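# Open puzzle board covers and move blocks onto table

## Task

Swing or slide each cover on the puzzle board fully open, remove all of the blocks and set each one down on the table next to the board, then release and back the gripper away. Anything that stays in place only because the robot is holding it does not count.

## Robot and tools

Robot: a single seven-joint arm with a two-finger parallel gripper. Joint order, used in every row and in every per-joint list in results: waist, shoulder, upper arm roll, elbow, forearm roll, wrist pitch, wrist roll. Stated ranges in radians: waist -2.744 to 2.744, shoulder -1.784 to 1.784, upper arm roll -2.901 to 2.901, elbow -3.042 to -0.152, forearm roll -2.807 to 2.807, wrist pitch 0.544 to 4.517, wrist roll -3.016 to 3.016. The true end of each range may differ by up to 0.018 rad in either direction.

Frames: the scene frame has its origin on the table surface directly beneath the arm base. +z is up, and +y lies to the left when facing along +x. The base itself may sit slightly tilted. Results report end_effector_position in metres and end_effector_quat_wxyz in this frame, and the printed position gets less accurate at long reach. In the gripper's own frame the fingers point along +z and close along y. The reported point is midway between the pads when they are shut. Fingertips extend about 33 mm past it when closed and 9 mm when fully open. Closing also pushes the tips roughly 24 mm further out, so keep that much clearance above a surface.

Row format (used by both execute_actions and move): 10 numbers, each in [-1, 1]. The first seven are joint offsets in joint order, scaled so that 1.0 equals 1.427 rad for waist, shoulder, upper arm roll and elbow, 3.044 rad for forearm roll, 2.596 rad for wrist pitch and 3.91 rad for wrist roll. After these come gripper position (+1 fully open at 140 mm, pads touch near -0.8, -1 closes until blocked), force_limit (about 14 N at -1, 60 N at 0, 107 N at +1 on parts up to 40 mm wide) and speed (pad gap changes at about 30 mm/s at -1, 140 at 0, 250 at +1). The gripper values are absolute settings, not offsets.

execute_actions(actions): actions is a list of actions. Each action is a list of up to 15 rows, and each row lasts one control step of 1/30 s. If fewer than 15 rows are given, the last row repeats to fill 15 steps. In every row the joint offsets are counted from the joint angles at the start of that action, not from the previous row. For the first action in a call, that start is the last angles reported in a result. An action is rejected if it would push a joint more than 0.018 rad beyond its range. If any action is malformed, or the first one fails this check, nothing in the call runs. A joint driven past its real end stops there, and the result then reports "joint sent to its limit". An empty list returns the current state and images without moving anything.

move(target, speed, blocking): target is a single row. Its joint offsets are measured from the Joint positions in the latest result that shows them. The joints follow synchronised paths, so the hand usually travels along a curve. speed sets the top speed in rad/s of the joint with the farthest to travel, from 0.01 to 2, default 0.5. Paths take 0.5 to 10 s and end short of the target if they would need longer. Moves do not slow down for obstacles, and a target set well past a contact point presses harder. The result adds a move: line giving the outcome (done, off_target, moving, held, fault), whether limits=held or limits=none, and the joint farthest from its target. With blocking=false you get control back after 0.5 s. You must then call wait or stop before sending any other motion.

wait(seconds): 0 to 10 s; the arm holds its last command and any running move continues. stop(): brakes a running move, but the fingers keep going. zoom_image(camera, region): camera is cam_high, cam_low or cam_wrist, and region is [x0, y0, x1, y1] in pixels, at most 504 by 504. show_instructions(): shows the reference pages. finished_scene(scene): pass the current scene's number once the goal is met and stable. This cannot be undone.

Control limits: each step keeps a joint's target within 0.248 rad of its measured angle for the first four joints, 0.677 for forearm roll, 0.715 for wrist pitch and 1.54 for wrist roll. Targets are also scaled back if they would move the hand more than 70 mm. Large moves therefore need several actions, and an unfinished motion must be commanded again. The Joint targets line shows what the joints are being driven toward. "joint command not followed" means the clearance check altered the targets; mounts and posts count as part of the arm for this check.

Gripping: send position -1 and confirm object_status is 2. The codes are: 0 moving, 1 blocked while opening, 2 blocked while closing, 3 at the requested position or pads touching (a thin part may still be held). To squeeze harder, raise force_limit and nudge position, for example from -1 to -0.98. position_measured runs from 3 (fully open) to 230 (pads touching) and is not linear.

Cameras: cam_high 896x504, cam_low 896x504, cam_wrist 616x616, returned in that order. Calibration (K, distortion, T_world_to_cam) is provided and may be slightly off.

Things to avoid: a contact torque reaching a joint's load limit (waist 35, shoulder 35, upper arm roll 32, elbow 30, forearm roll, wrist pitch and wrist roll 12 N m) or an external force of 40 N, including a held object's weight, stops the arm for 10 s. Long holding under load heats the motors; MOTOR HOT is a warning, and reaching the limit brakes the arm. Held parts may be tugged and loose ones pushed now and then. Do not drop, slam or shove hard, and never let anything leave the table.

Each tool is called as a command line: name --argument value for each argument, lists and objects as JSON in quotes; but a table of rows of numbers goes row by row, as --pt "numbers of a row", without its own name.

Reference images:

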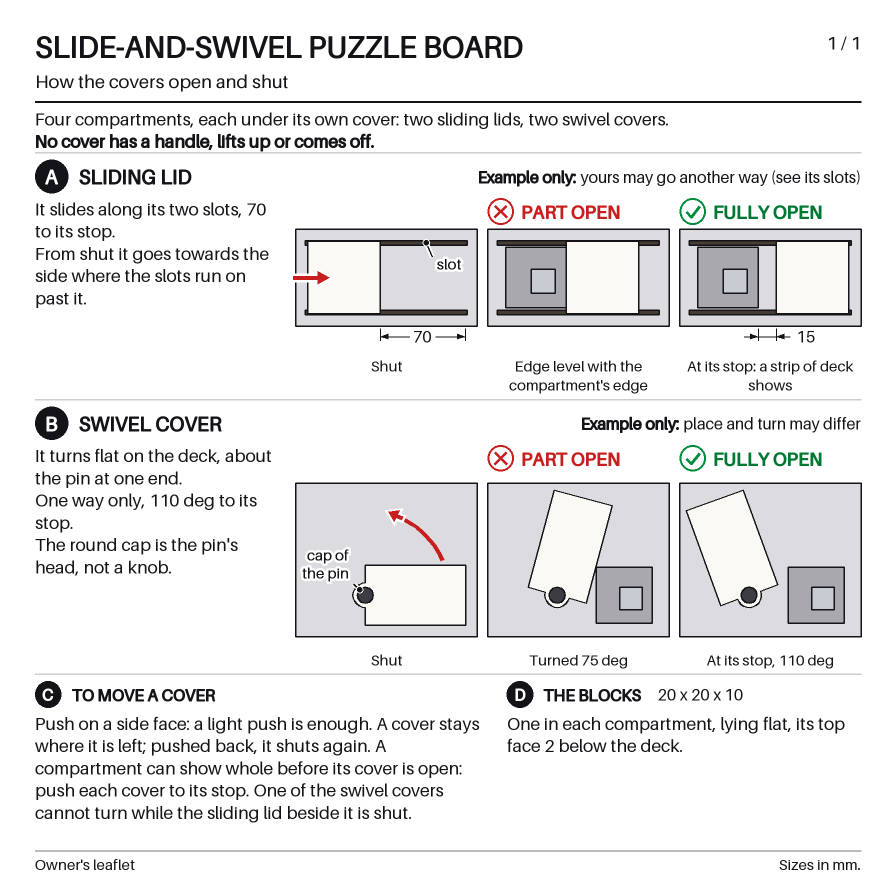

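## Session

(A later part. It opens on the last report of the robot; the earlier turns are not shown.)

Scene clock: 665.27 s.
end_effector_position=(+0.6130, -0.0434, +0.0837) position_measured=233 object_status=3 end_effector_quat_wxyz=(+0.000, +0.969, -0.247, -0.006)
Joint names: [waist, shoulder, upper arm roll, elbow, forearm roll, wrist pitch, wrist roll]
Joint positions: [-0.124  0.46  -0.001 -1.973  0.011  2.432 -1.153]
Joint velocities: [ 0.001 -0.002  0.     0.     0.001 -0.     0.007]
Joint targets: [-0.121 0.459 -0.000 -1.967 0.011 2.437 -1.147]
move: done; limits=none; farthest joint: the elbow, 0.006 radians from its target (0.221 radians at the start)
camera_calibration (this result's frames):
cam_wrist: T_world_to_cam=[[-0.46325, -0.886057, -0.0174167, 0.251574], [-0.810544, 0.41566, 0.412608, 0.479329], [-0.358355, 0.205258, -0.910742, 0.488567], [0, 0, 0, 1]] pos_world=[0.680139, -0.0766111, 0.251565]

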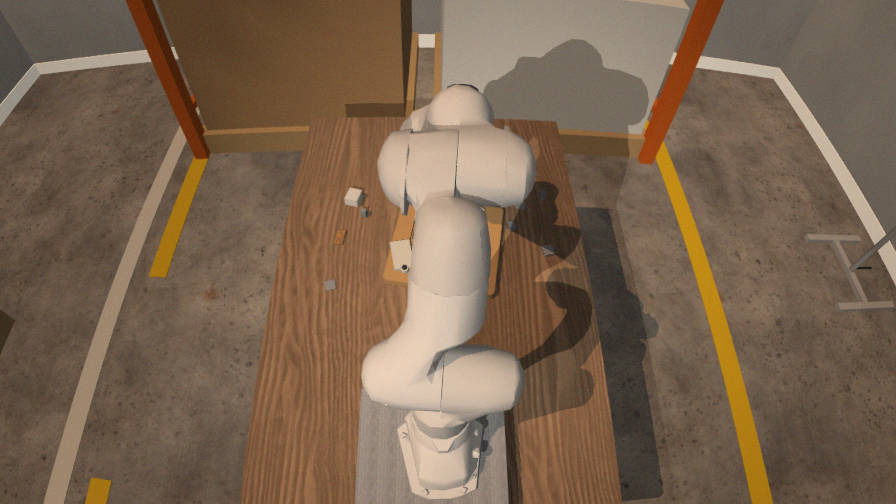

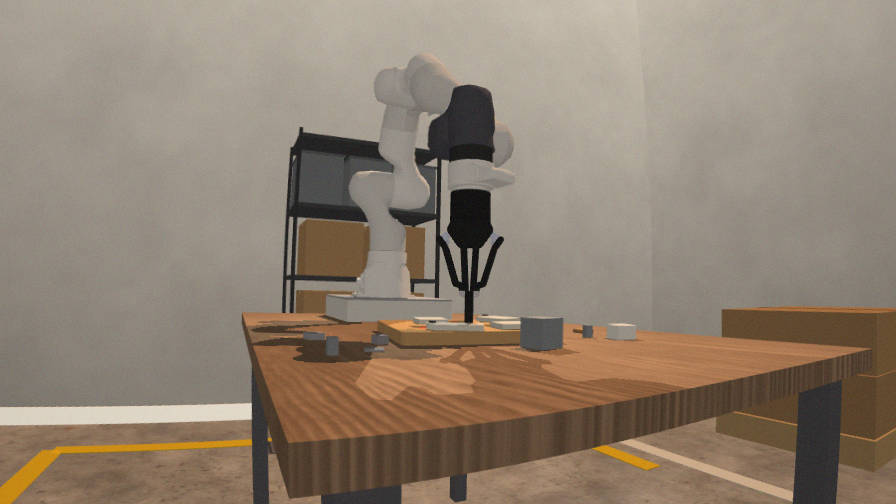

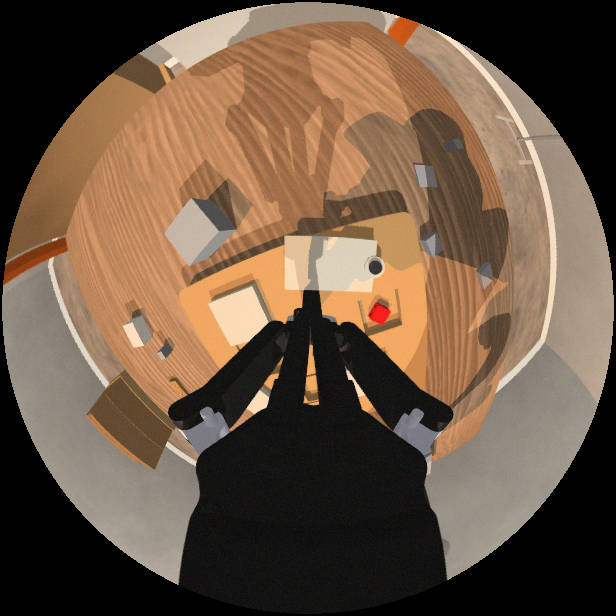

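move --target '[-0.0951, -0.2404, 0.0014, -0.3149, 0, 0.0474, -0.1256, -0.43, 0, -1]' --speed 0.45

Scene clock: 690.33 s.
end_effector_position=(+0.4869, -0.1002, +0.1120) position_measured=183 object_status=3 end_effector_quat_wxyz=(+0.000, +0.997, -0.073, +0.000)
Joint names: [waist, shoulder, upper arm roll, elbow, forearm roll, wrist pitch, wrist roll]
Joint positions: [-0.258  0.119  0.    -2.42   0.011  2.55  -1.638]
Joint velocities: [ 0.001 -0.002 -0.001  0.    -0.001 -0.001 -0.005]
Joint targets: [-0.260 0.117 0.001 -2.423 0.011 2.555 -1.644]
move: done; limits=none; farthest joint: the wrist roll, 0.006 radians from its target (0.493 radians at the start)
camera_calibration (this result's frames):
cam_wrist: T_world_to_cam=[[-0.129347, -0.99139, -0.0203702, -0.0294598], [-0.909323, 0.110396, 0.40118, 0.407854], [-0.395477, 0.0704143, -0.915773, 0.485907], [0, 0, 0, 1]] pos_world=[0.559225, -0.108446, 0.280758]

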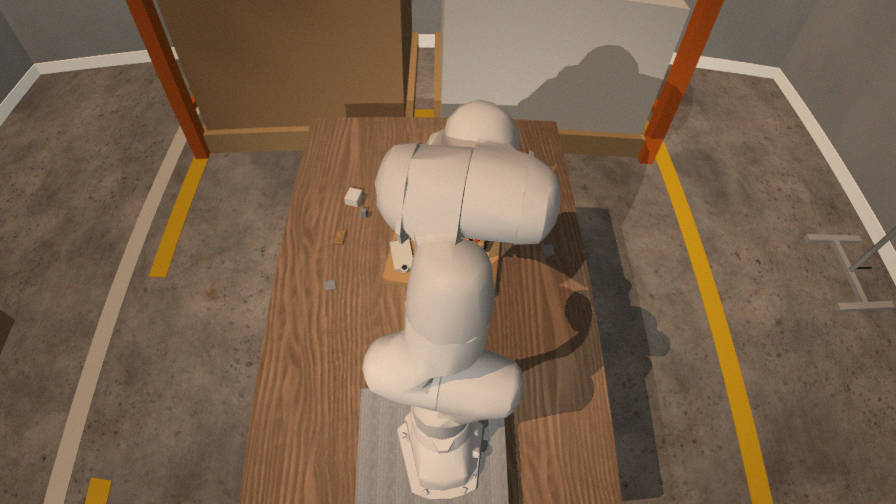

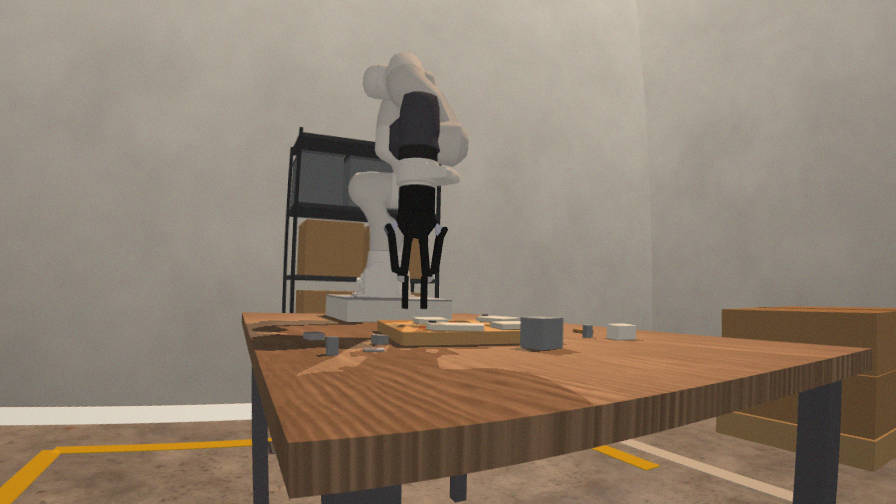

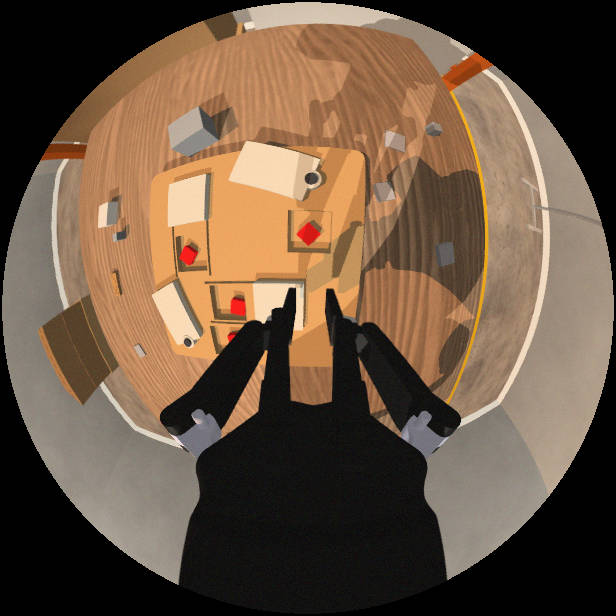

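zoom_image --camera "cam_wrist" --region '[274, 196, 346, 268]'

zoom_image --camera "cam_wrist" --region '[270, 270, 354, 354]'

Region (274, 196, 346, 268) of cam_wrist's 616x616 image, scaled by 7.000, with more detail than that image has.

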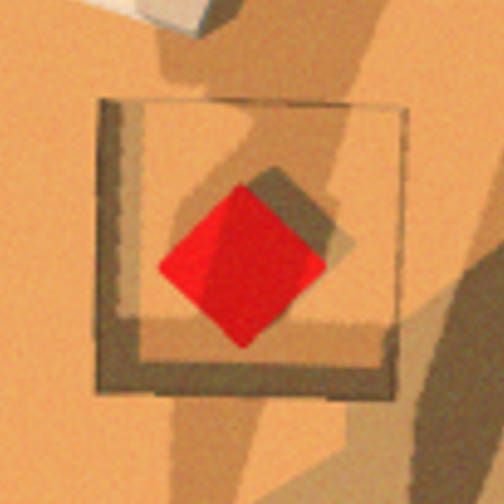

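Region (270, 270, 354, 354) of cam_wrist's 616x616 image, scaled by 6.000, with more detail than that image has.

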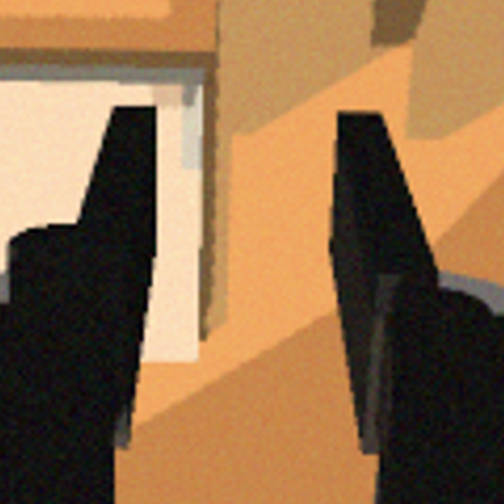

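move --target '[0.0107, 0.1614, 0, 0.1803, 0, -0.0120, 0.1979, -0.525, -0.5, 0]' --speed 0.7

zoom_image --camera "cam_wrist" --region '[270, 256, 354, 340]'

Scene clock: 798.73 s.
end_effector_position=(+0.5593, -0.1079, +0.0842) position_measured=195 object_status=3 end_effector_quat_wxyz=(+0.000, +0.900, -0.436, +0.000)
Joint names: [waist, shoulder, upper arm roll, elbow, forearm roll, wrist pitch, wrist roll]
Joint positions: [-0.245  0.347  0.    -2.165  0.011  2.524 -0.87 ]
Joint velocities: [ 0.001 -0.    -0.     0.     0.001  0.     0.004]
Joint targets: [-0.242 0.350 0.000 -2.163 0.011 2.519 -0.864]
move: done; limits=none; farthest joint: the wrist roll, 0.006 radians from its target (0.776 radians at the start)
camera_calibration (this result's frames):
cam_wrist: T_world_to_cam=[[-0.773374, -0.633598, -0.0210964, 0.370539], [-0.587105, 0.703276, 0.400887, 0.369427], [-0.239165, 0.322422, -0.915885, 0.429426], [0, 0, 0, 1]] pos_world=[0.606161, -0.163493, 0.253023]

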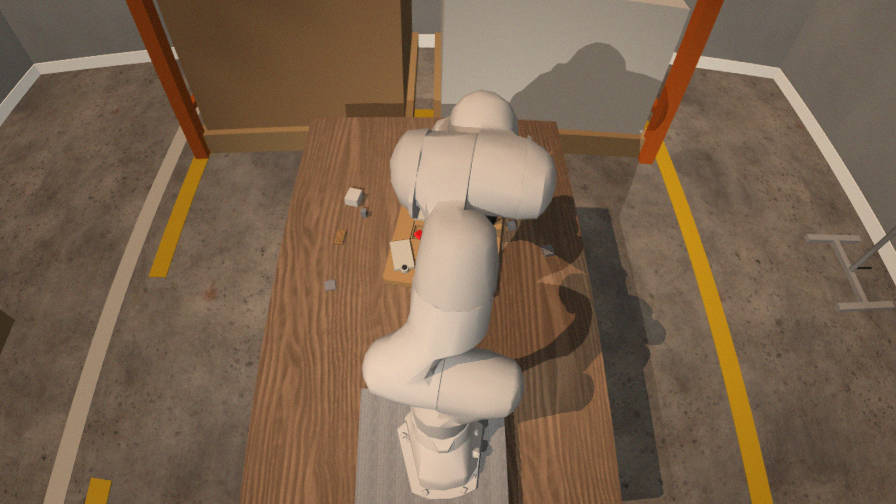

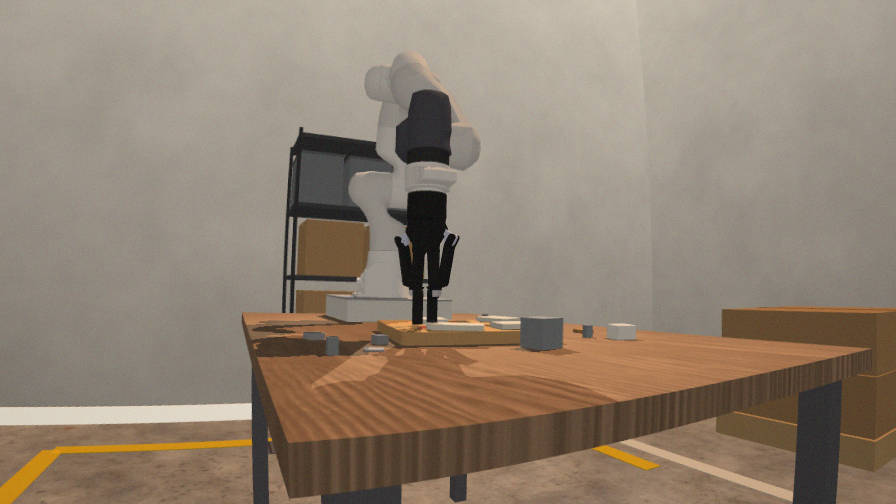

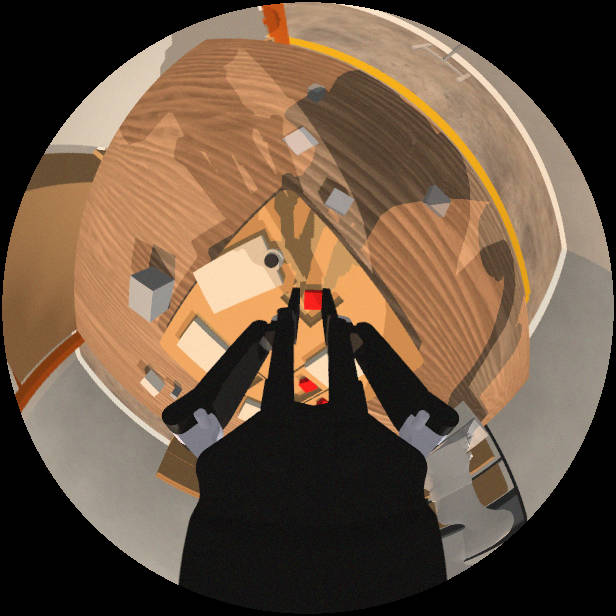

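Region (270, 256, 354, 340) of cam_wrist's 616x616 image, scaled by 6.000, with more detail than that image has.

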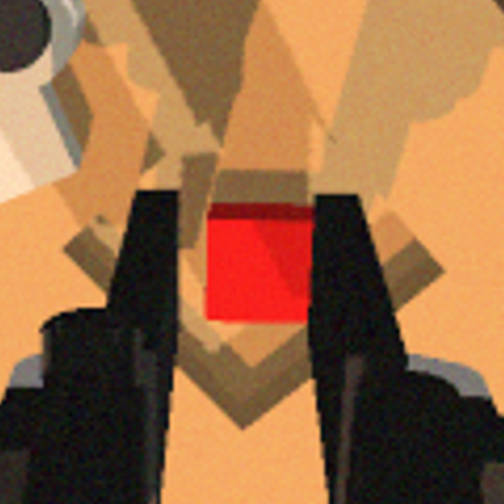

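move --target '[-0.0036, 0.0010, 0, -0.0064, 0, 0.0045, 0, -0.525, -0.5, 0]' --speed 0.05

zoom_image --camera "cam_wrist" --region '[270, 256, 354, 340]'

zoom_image --camera "cam_low" --region '[390, 280, 470, 344]'

Scene clock: 836.00 s.
end_effector_position=(+0.5573, -0.1090, +0.0824) position_measured=195 object_status=3 end_effector_quat_wxyz=(+0.000, +0.899, -0.438, +0.000)
Joint names: [waist, shoulder, upper arm roll, elbow, forearm roll, wrist pitch, wrist roll]
Joint positions: [-0.247  0.347  0.    -2.172  0.011  2.53  -0.869]
Joint velocities: [ 0.    -0.     0.002  0.001  0.     0.005  0.   ]
Joint targets: [-0.250 0.348 0.000 -2.175 0.011 2.535 -0.870]
move: done; limits=none; farthest joint: the wrist pitch, 0.006 radians from its target (0.012 radians at the start)
camera_calibration (this result's frames):
cam_wrist: T_world_to_cam=[[-0.7762, -0.630136, -0.0210387, 0.37018], [-0.583952, 0.705928, 0.400831, 0.368392], [-0.237726, 0.323411, -0.91591, 0.426943], [0, 0, 0, 1]] pos_world=[0.603952, -0.164872, 0.251167]

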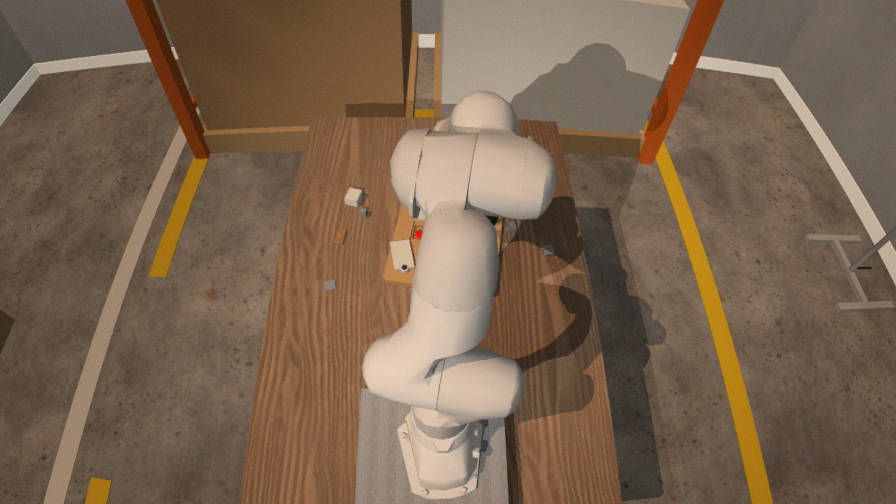

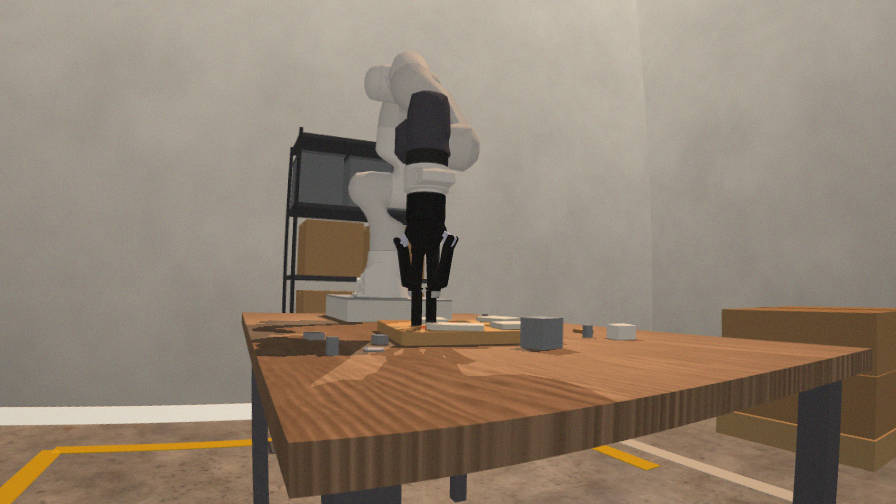

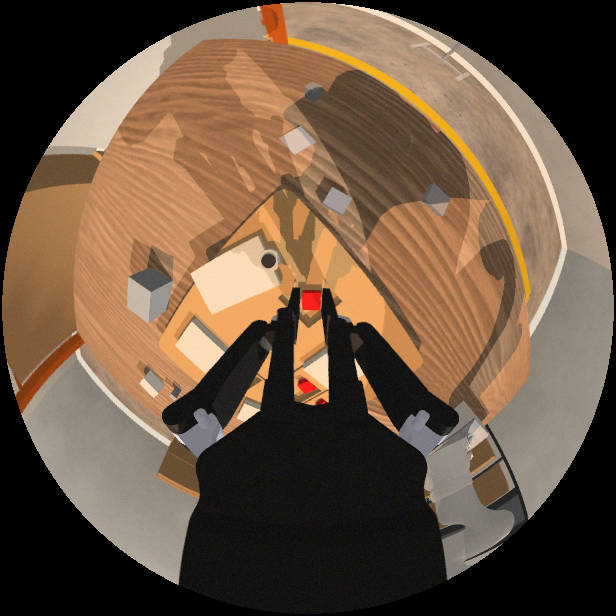

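Region (270, 256, 354, 340) of cam_wrist's 616x616 image, scaled by 6.000, with more detail than that image has.

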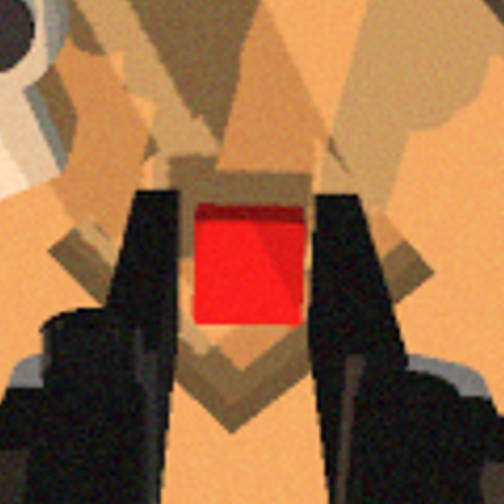

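Region (390, 280, 470, 344) of cam_low's 896x504 image, scaled by 6.300, with more detail than that image has; it fills the top 403 rows of this view, and the rest is white.

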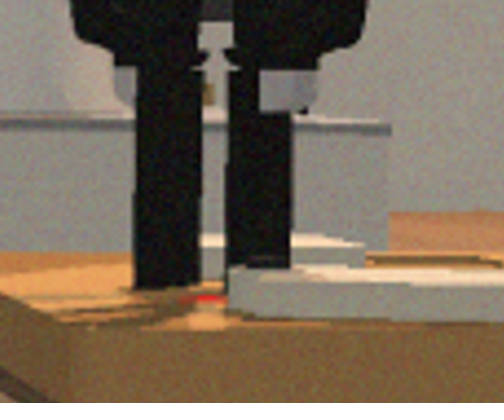

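execute_actions --actions '[[[0.0018,0.0014,0,0,0,0.0019,0,-0.537,-0.5,0],[0.0020,0.0014,0,0,0,0.0019,0,-0.537,-0.5,0],[0.0022,0.0021,0,0,0,0.0023,0,-0.537,-0.5,0],[0.0022,0.0029,0,0,0,0.0027,0,-0.537,-0.5,0],[0.0022,0.0036,0,0,0,0.0031,0,-0.537,-0.5,0],[0.0022,0.0043,0,0,0,0.0035,0,-0.537,-0.5,0],[0.0022,0.0051,0,0,0,0.0039,0,-0.537,-0.5,0],[0.0022,0.0058,0,0,0,0.0043,0,-0.537,-0.5,0],[0.0022,0.0066,0,0,0,0.0047,0,-0.537,-0.5,0],[0.0022,0.0073,0,0,0,0.0051,0,-0.537,-0.5,0],[0.0022,0.0080,0,0,0,0.0055,0,-0.537,-0.5,0],[0.0022,0.0088,0,0,0,0.0059,0,-0.537,-0.5,0],[0.0022,0.0095,0,0,0,0.0064,0,-0.537,-0.5,0],[0.0022,0.0102,0,0,0,0.0068,0,-0.537,-0.5,0]]]'

wait --seconds 0.4

zoom_image --camera "cam_wrist" --region '[270, 256, 354, 340]'

Scene clock: 872.33 s.
end_effector_position=(+0.5569, -0.1086, +0.0773) position_measured=197 object_status=3 end_effector_quat_wxyz=(+0.000, +0.899, -0.438, -0.000)
Joint names: [waist, shoulder, upper arm roll, elbow, forearm roll, wrist pitch, wrist roll]
Joint positions: [-0.247  0.357  0.    -2.172  0.011  2.54  -0.869]
Joint velocities: [-0.001  0.025 -0.001  0.001 -0.001  0.021  0.001]
Joint targets: [-0.244 0.362 0.000 -2.172 0.011 2.548 -0.869]
camera_calibration (this result's frames):
cam_wrist: T_world_to_cam=[[-0.775835, -0.630612, -0.020205, 0.369701], [-0.583904, 0.705501, 0.401652, 0.369788], [-0.239032, 0.323414, -0.915569, 0.42272], [0, 0, 0, 1]] pos_world=[0.603791, -0.164461, 0.245973]

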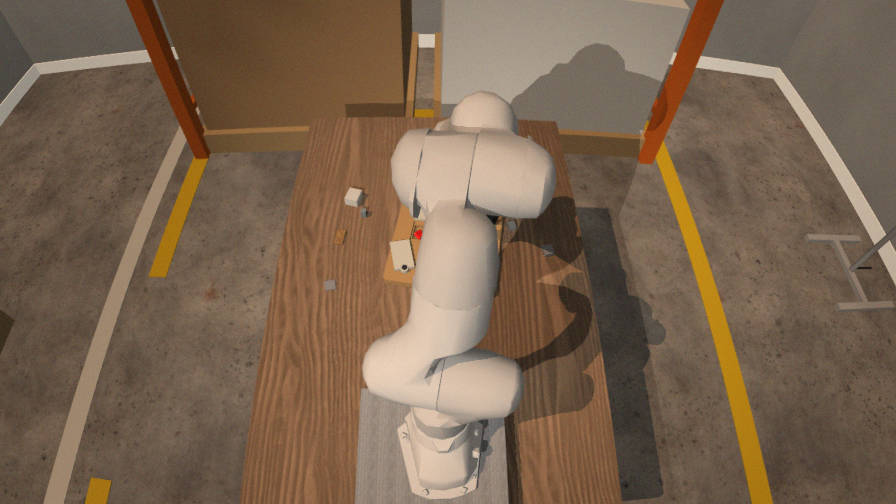

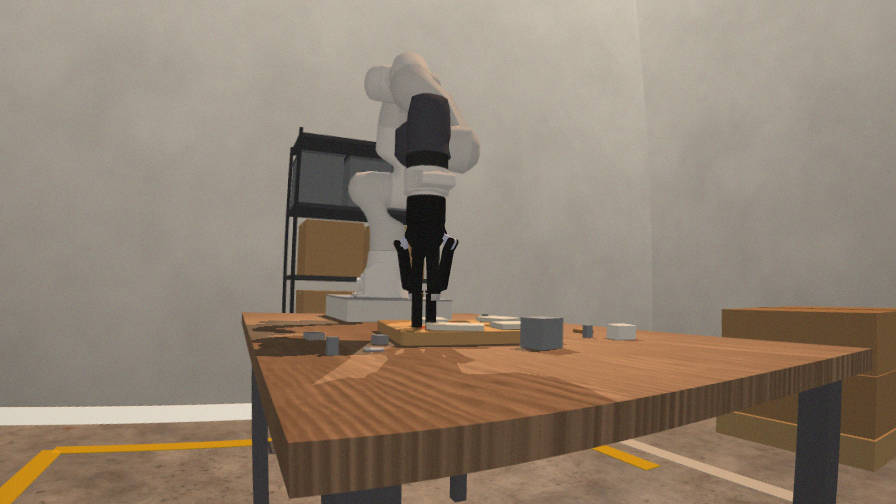

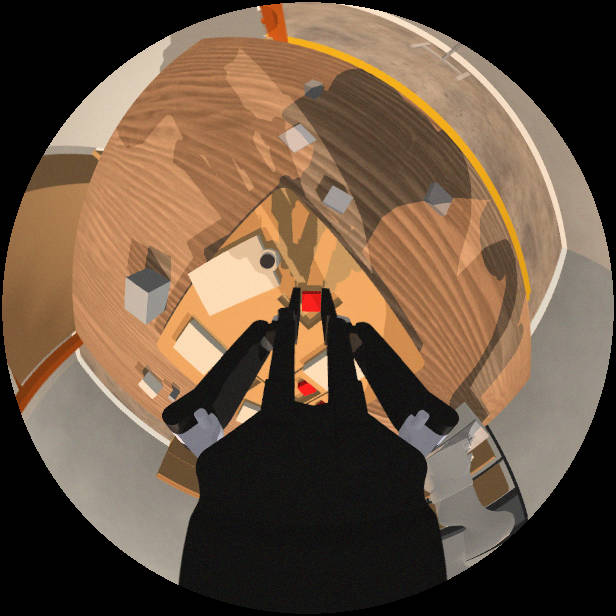

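Scene clock: 872.73 s.
end_effector_position=(+0.5575, -0.1087, +0.0767) position_measured=197 object_status=3 end_effector_quat_wxyz=(+0.000, +0.899, -0.437, +0.001)
Joint names: [waist, shoulder, upper arm roll, elbow, forearm roll, wrist pitch, wrist roll]
Joint positions: [-0.247  0.359  0.    -2.172  0.011  2.543 -0.869]
Joint velocities: [-0.001 -0.002  0.001  0.     0.001  0.002 -0.001]
Joint targets: [-0.244 0.362 0.000 -2.172 0.011 2.548 -0.869]
wait: 0.40 s; at rest by 0.27 s
camera_calibration (this result's frames):
cam_wrist: T_world_to_cam=[[-0.775776, -0.630646, -0.0213895, 0.37013], [-0.584667, 0.70564, 0.400295, 0.370971], [-0.237351, 0.323045, -0.916136, 0.421454], [0, 0, 0, 1]] pos_world=[0.604065, -0.1645, 0.245528]

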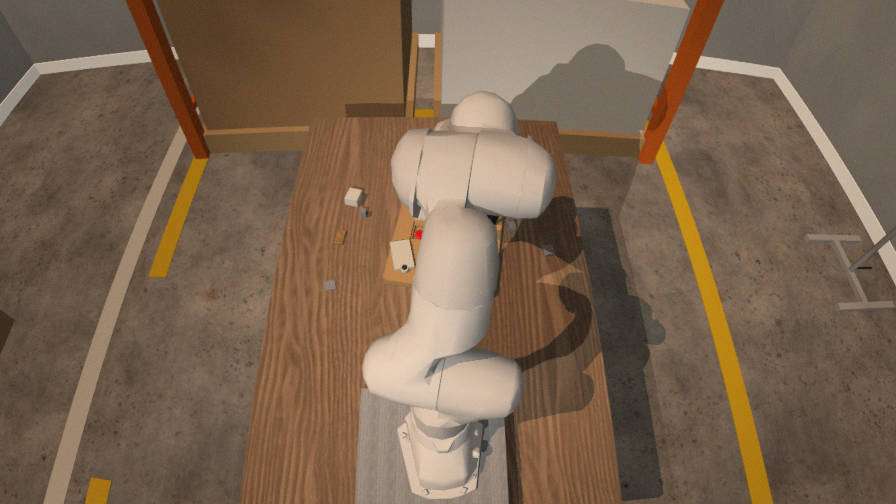

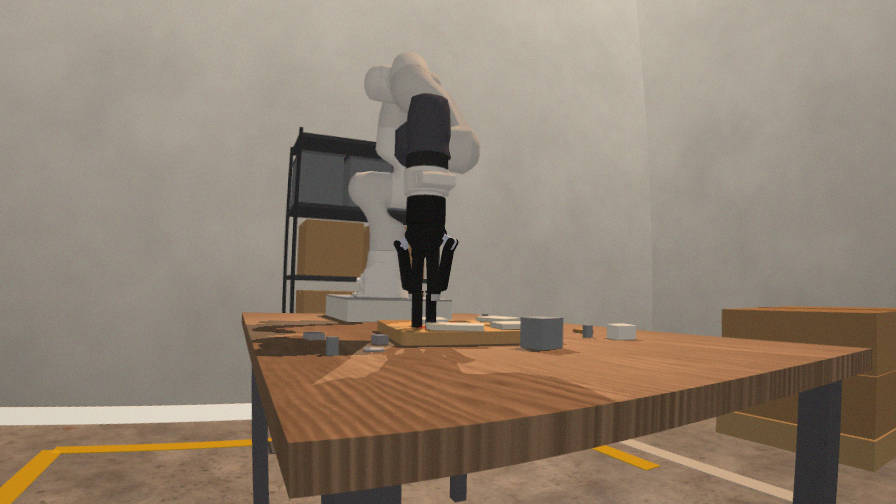

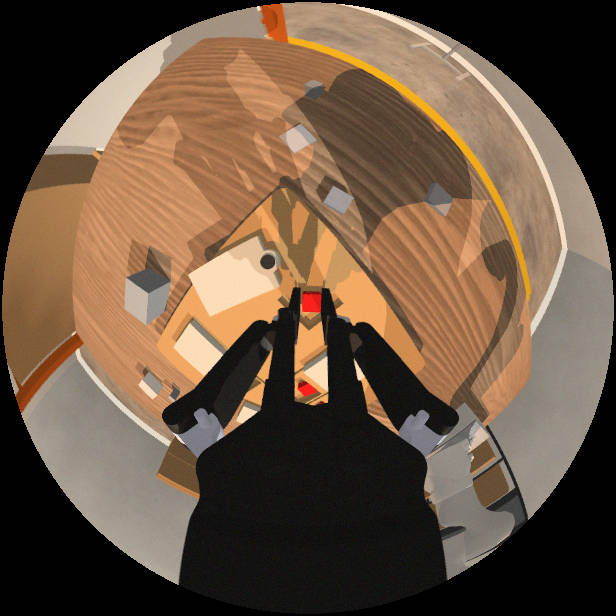

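Region (270, 256, 354, 340) of cam_wrist's 616x616 image, scaled by 6.000, with more detail than that image has.

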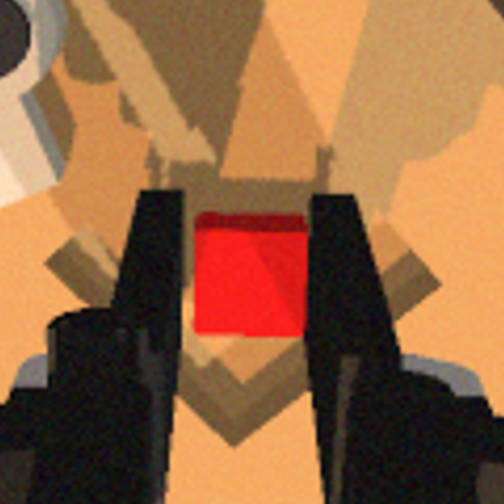

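execute_actions --actions '[]'

Scene clock: 907.17 s.
end_effector_position=(+0.5576, -0.1087, +0.0767) position_measured=197 object_status=3 end_effector_quat_wxyz=(-0.000, +0.899, -0.437, +0.001)
Joint names: [waist, shoulder, upper arm roll, elbow, forearm roll, wrist pitch, wrist roll]
Joint positions: [-0.247  0.359  0.    -2.172  0.011  2.543 -0.869]
Joint velocities: [-0.001 -0.001 -0.001 -0.002 -0.     0.001  0.   ]
Joint targets: [-0.244 0.362 0.000 -2.172 0.011 2.548 -0.869]
camera_calibration (this result's frames):
cam_wrist: T_world_to_cam=[[-0.775716, -0.63071, -0.0216669, 0.370235], [-0.584896, 0.705628, 0.399983, 0.371183], [-0.236984, 0.322946, -0.916267, 0.421302], [0, 0, 0, 1]] pos_world=[0.604143, -0.164465, 0.24558]

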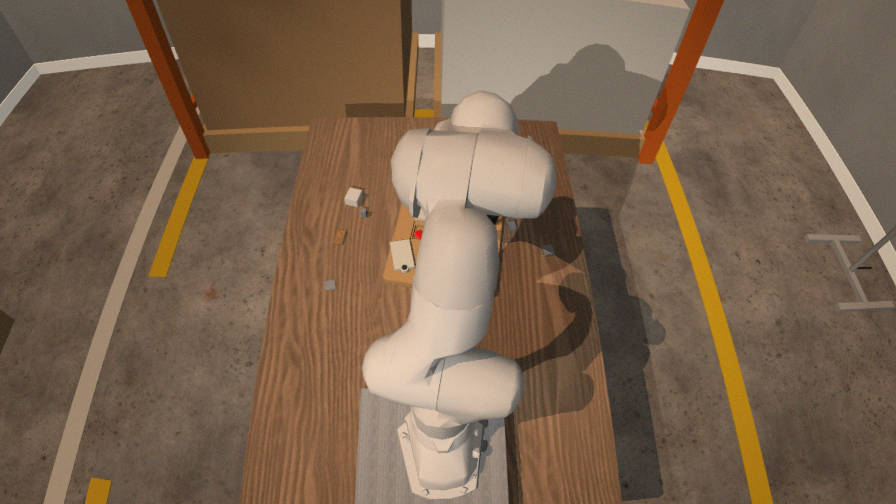

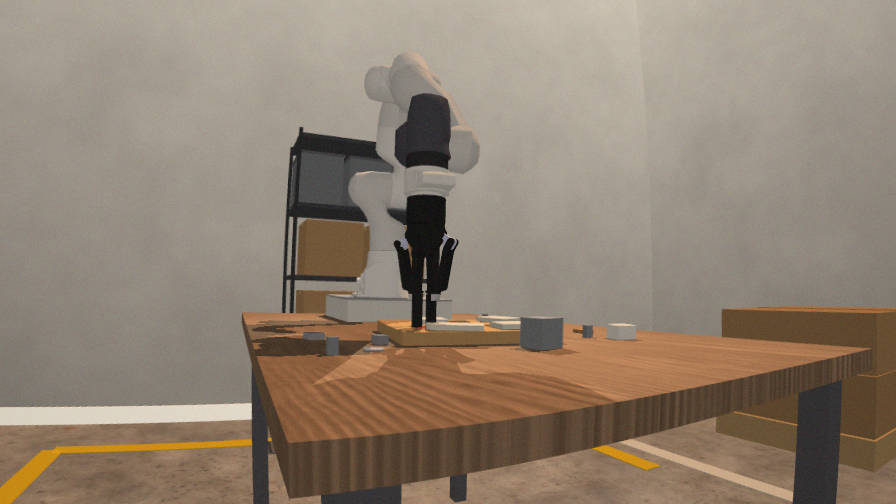

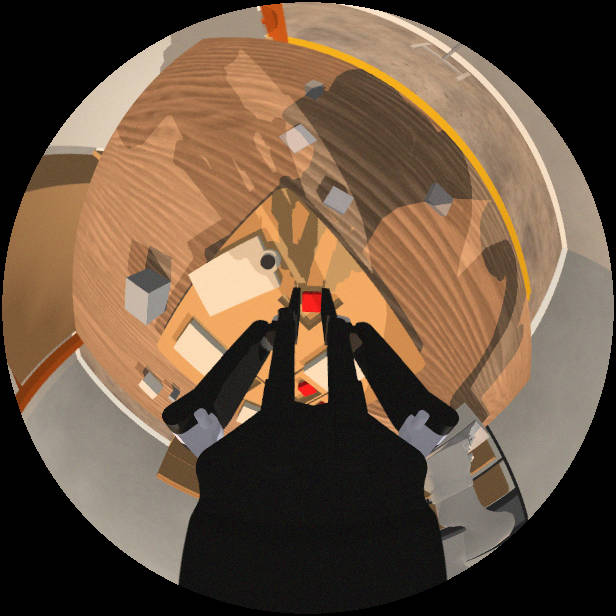

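execute_actions --actions '[[[0.0018,0.0024,0,0,0,0.0019,0,-0.537,-0.5,-0.5],[0.0018,0.0031,0,0,0,0.0023,0,-0.537,-0.5,-0.5],[0.0018,0.0038,0,0,0,0.0027,0,-0.537,-0.5,-0.5],[0.0018,0.0045,0,0,0,0.0031,0,-0.537,-0.5,-0.5],[0.0018,0.0052,0,0,0,0.0035,0,-0.537,-0.5,-0.5],[0.0018,0.0059,0,0,0,0.0039,0,-0.537,-0.5,-0.5],[0.0018,0.0066,0,0,0,0.0043,0,-0.537,-0.5,-0.5],[0.0018,0.0073,0,0,0,0.0047,0,-0.537,-0.5,-0.5],[0.0018,0.0080,0,0,0,0.0051,0,-0.537,-0.5,-0.5],[0.0018,0.0087,0,0,0,0.0055,0,-0.537,-0.5,-0.5],[0.0018,0.0094,0,0,0,0.0059,0,-0.537,-0.5,-0.5],[0.0018,0.0101,0,0,0,0.0063,0,-0.537,-0.5,-0.5],[0.0018,0.0105,0,0,0,0.0065,0,-0.537,-0.5,-0.5]]]'

wait --seconds 0.4

zoom_image --camera "cam_wrist" --region '[270, 256, 354, 340]'

Scene clock: 915.60 s.
end_effector_position=(+0.5569, -0.1086, +0.0710) position_measured=197 object_status=3 end_effector_quat_wxyz=(+0.000, +0.899, -0.437, -0.000)
Joint names: [waist, shoulder, upper arm roll, elbow, forearm roll, wrist pitch, wrist roll]
Joint positions: [-0.246  0.371  0.    -2.172  0.011  2.553 -0.869]
Joint velocities: [ 0.     0.015 -0.     0.     0.     0.015 -0.   ]
Joint targets: [-0.244 0.374 0.000 -2.172 0.011 2.560 -0.869]
camera_calibration (this result's frames):
cam_wrist: T_world_to_cam=[[-0.775714, -0.63076, -0.020253, 0.36952], [-0.58411, 0.705453, 0.401437, 0.372376], [-0.238923, 0.32323, -0.915663, 0.416849], [0, 0, 0, 1]] pos_world=[0.603745, -0.164354, 0.239691]

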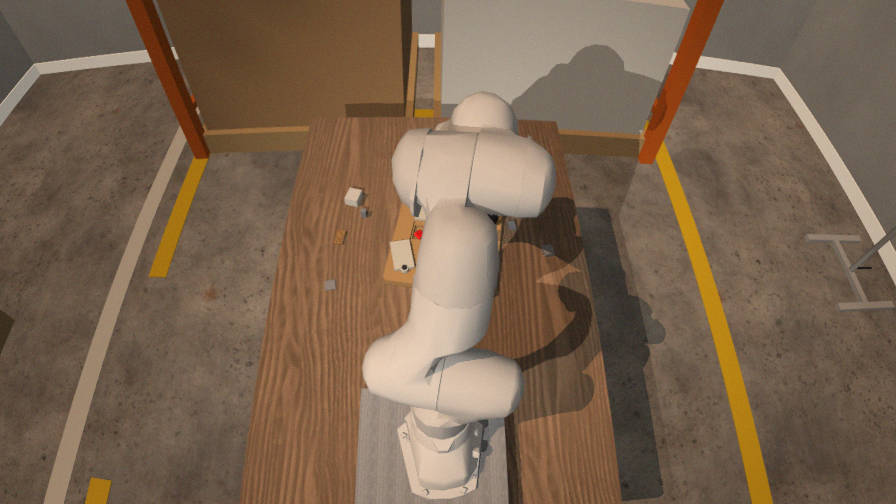

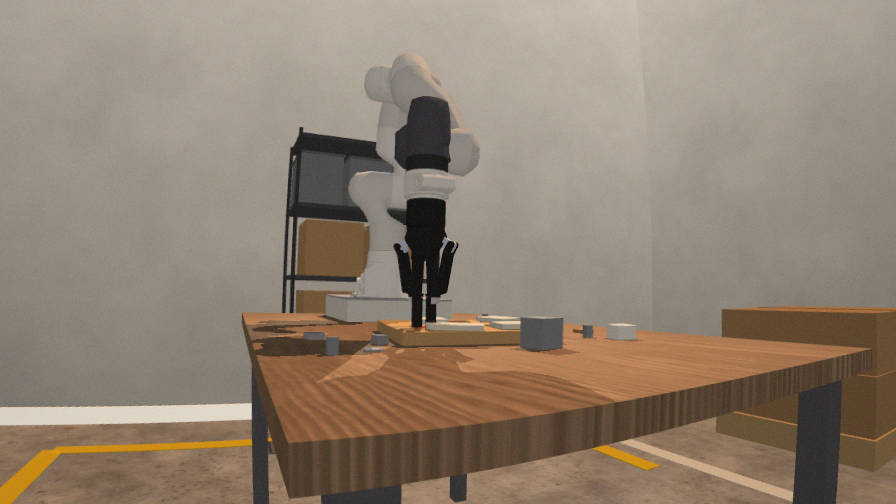

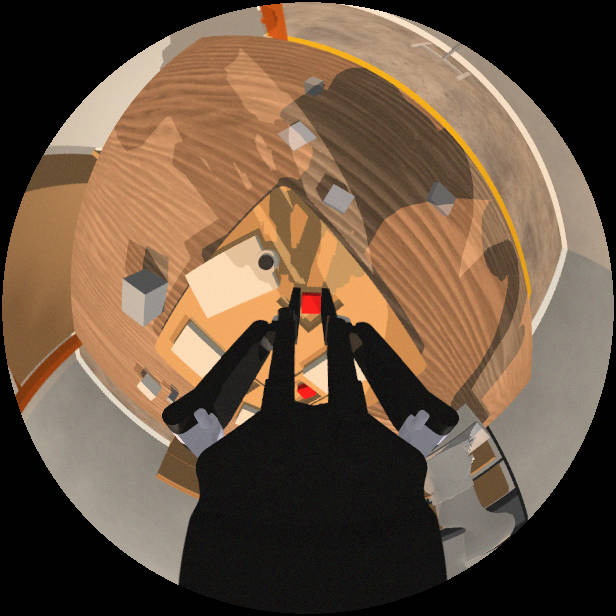

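Scene clock: 916.00 s.
end_effector_position=(+0.5575, -0.1087, +0.0709) position_measured=197 object_status=3 end_effector_quat_wxyz=(+0.000, +0.899, -0.437, +0.001)
Joint names: [waist, shoulder, upper arm roll, elbow, forearm roll, wrist pitch, wrist roll]
Joint positions: [-0.246  0.371  0.    -2.172  0.011  2.556 -0.869]
Joint velocities: [-0.    -0.    -0.001  0.     0.001  0.002 -0.001]
Joint targets: [-0.244 0.374 0.000 -2.172 0.011 2.560 -0.869]
wait: 0.40 s; at rest by 0.20 s
camera_calibration (this result's frames):
cam_wrist: T_world_to_cam=[[-0.775656, -0.63079, -0.0214798, 0.369967], [-0.584893, 0.705596, 0.400043, 0.373401], [-0.237187, 0.322859, -0.916245, 0.415961], [0, 0, 0, 1]] pos_world=[0.604028, -0.164395, 0.239692]

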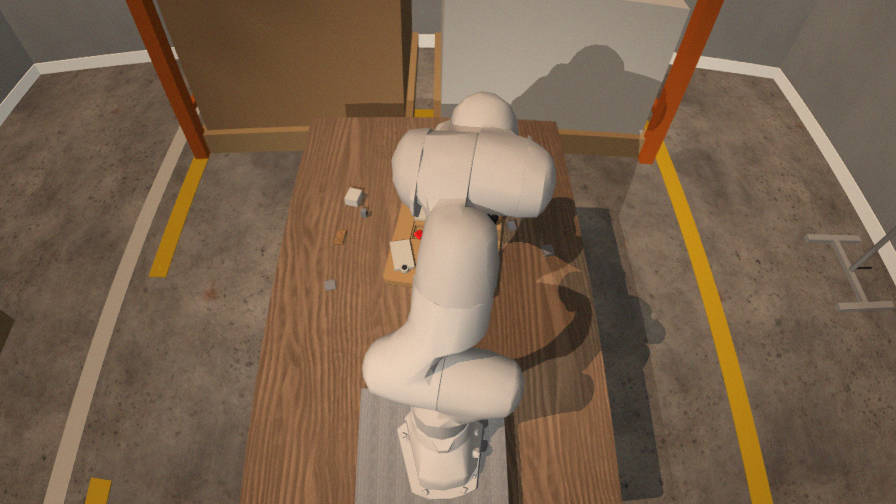

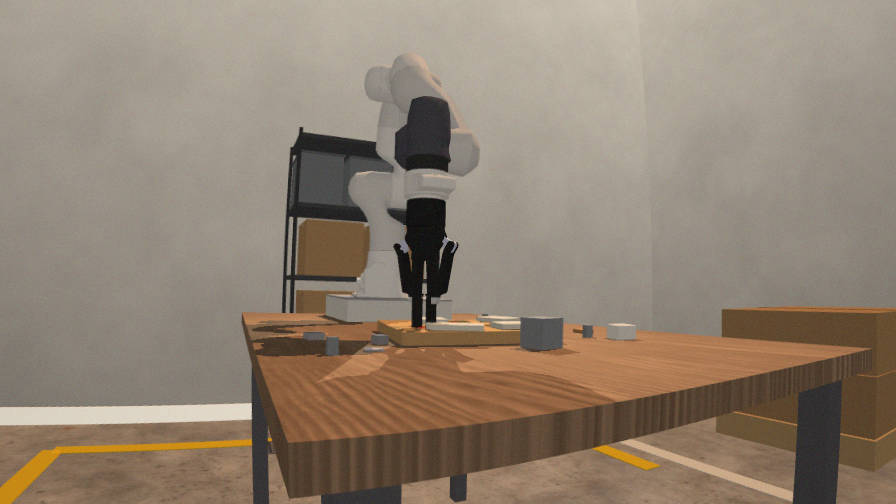

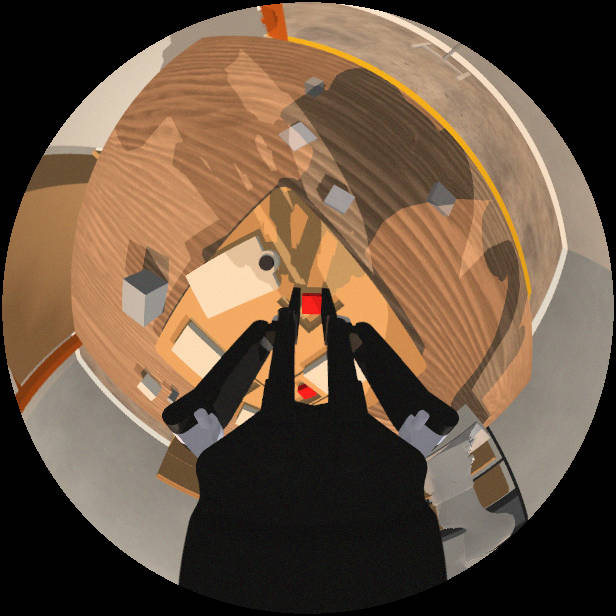

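Region (270, 256, 354, 340) of cam_wrist's 616x616 image, scaled by 6.000, with more detail than that image has.

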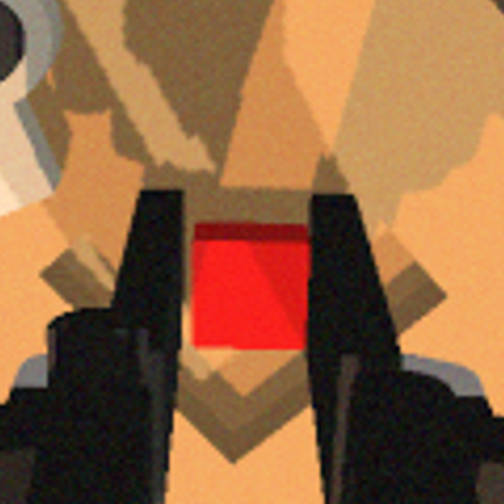

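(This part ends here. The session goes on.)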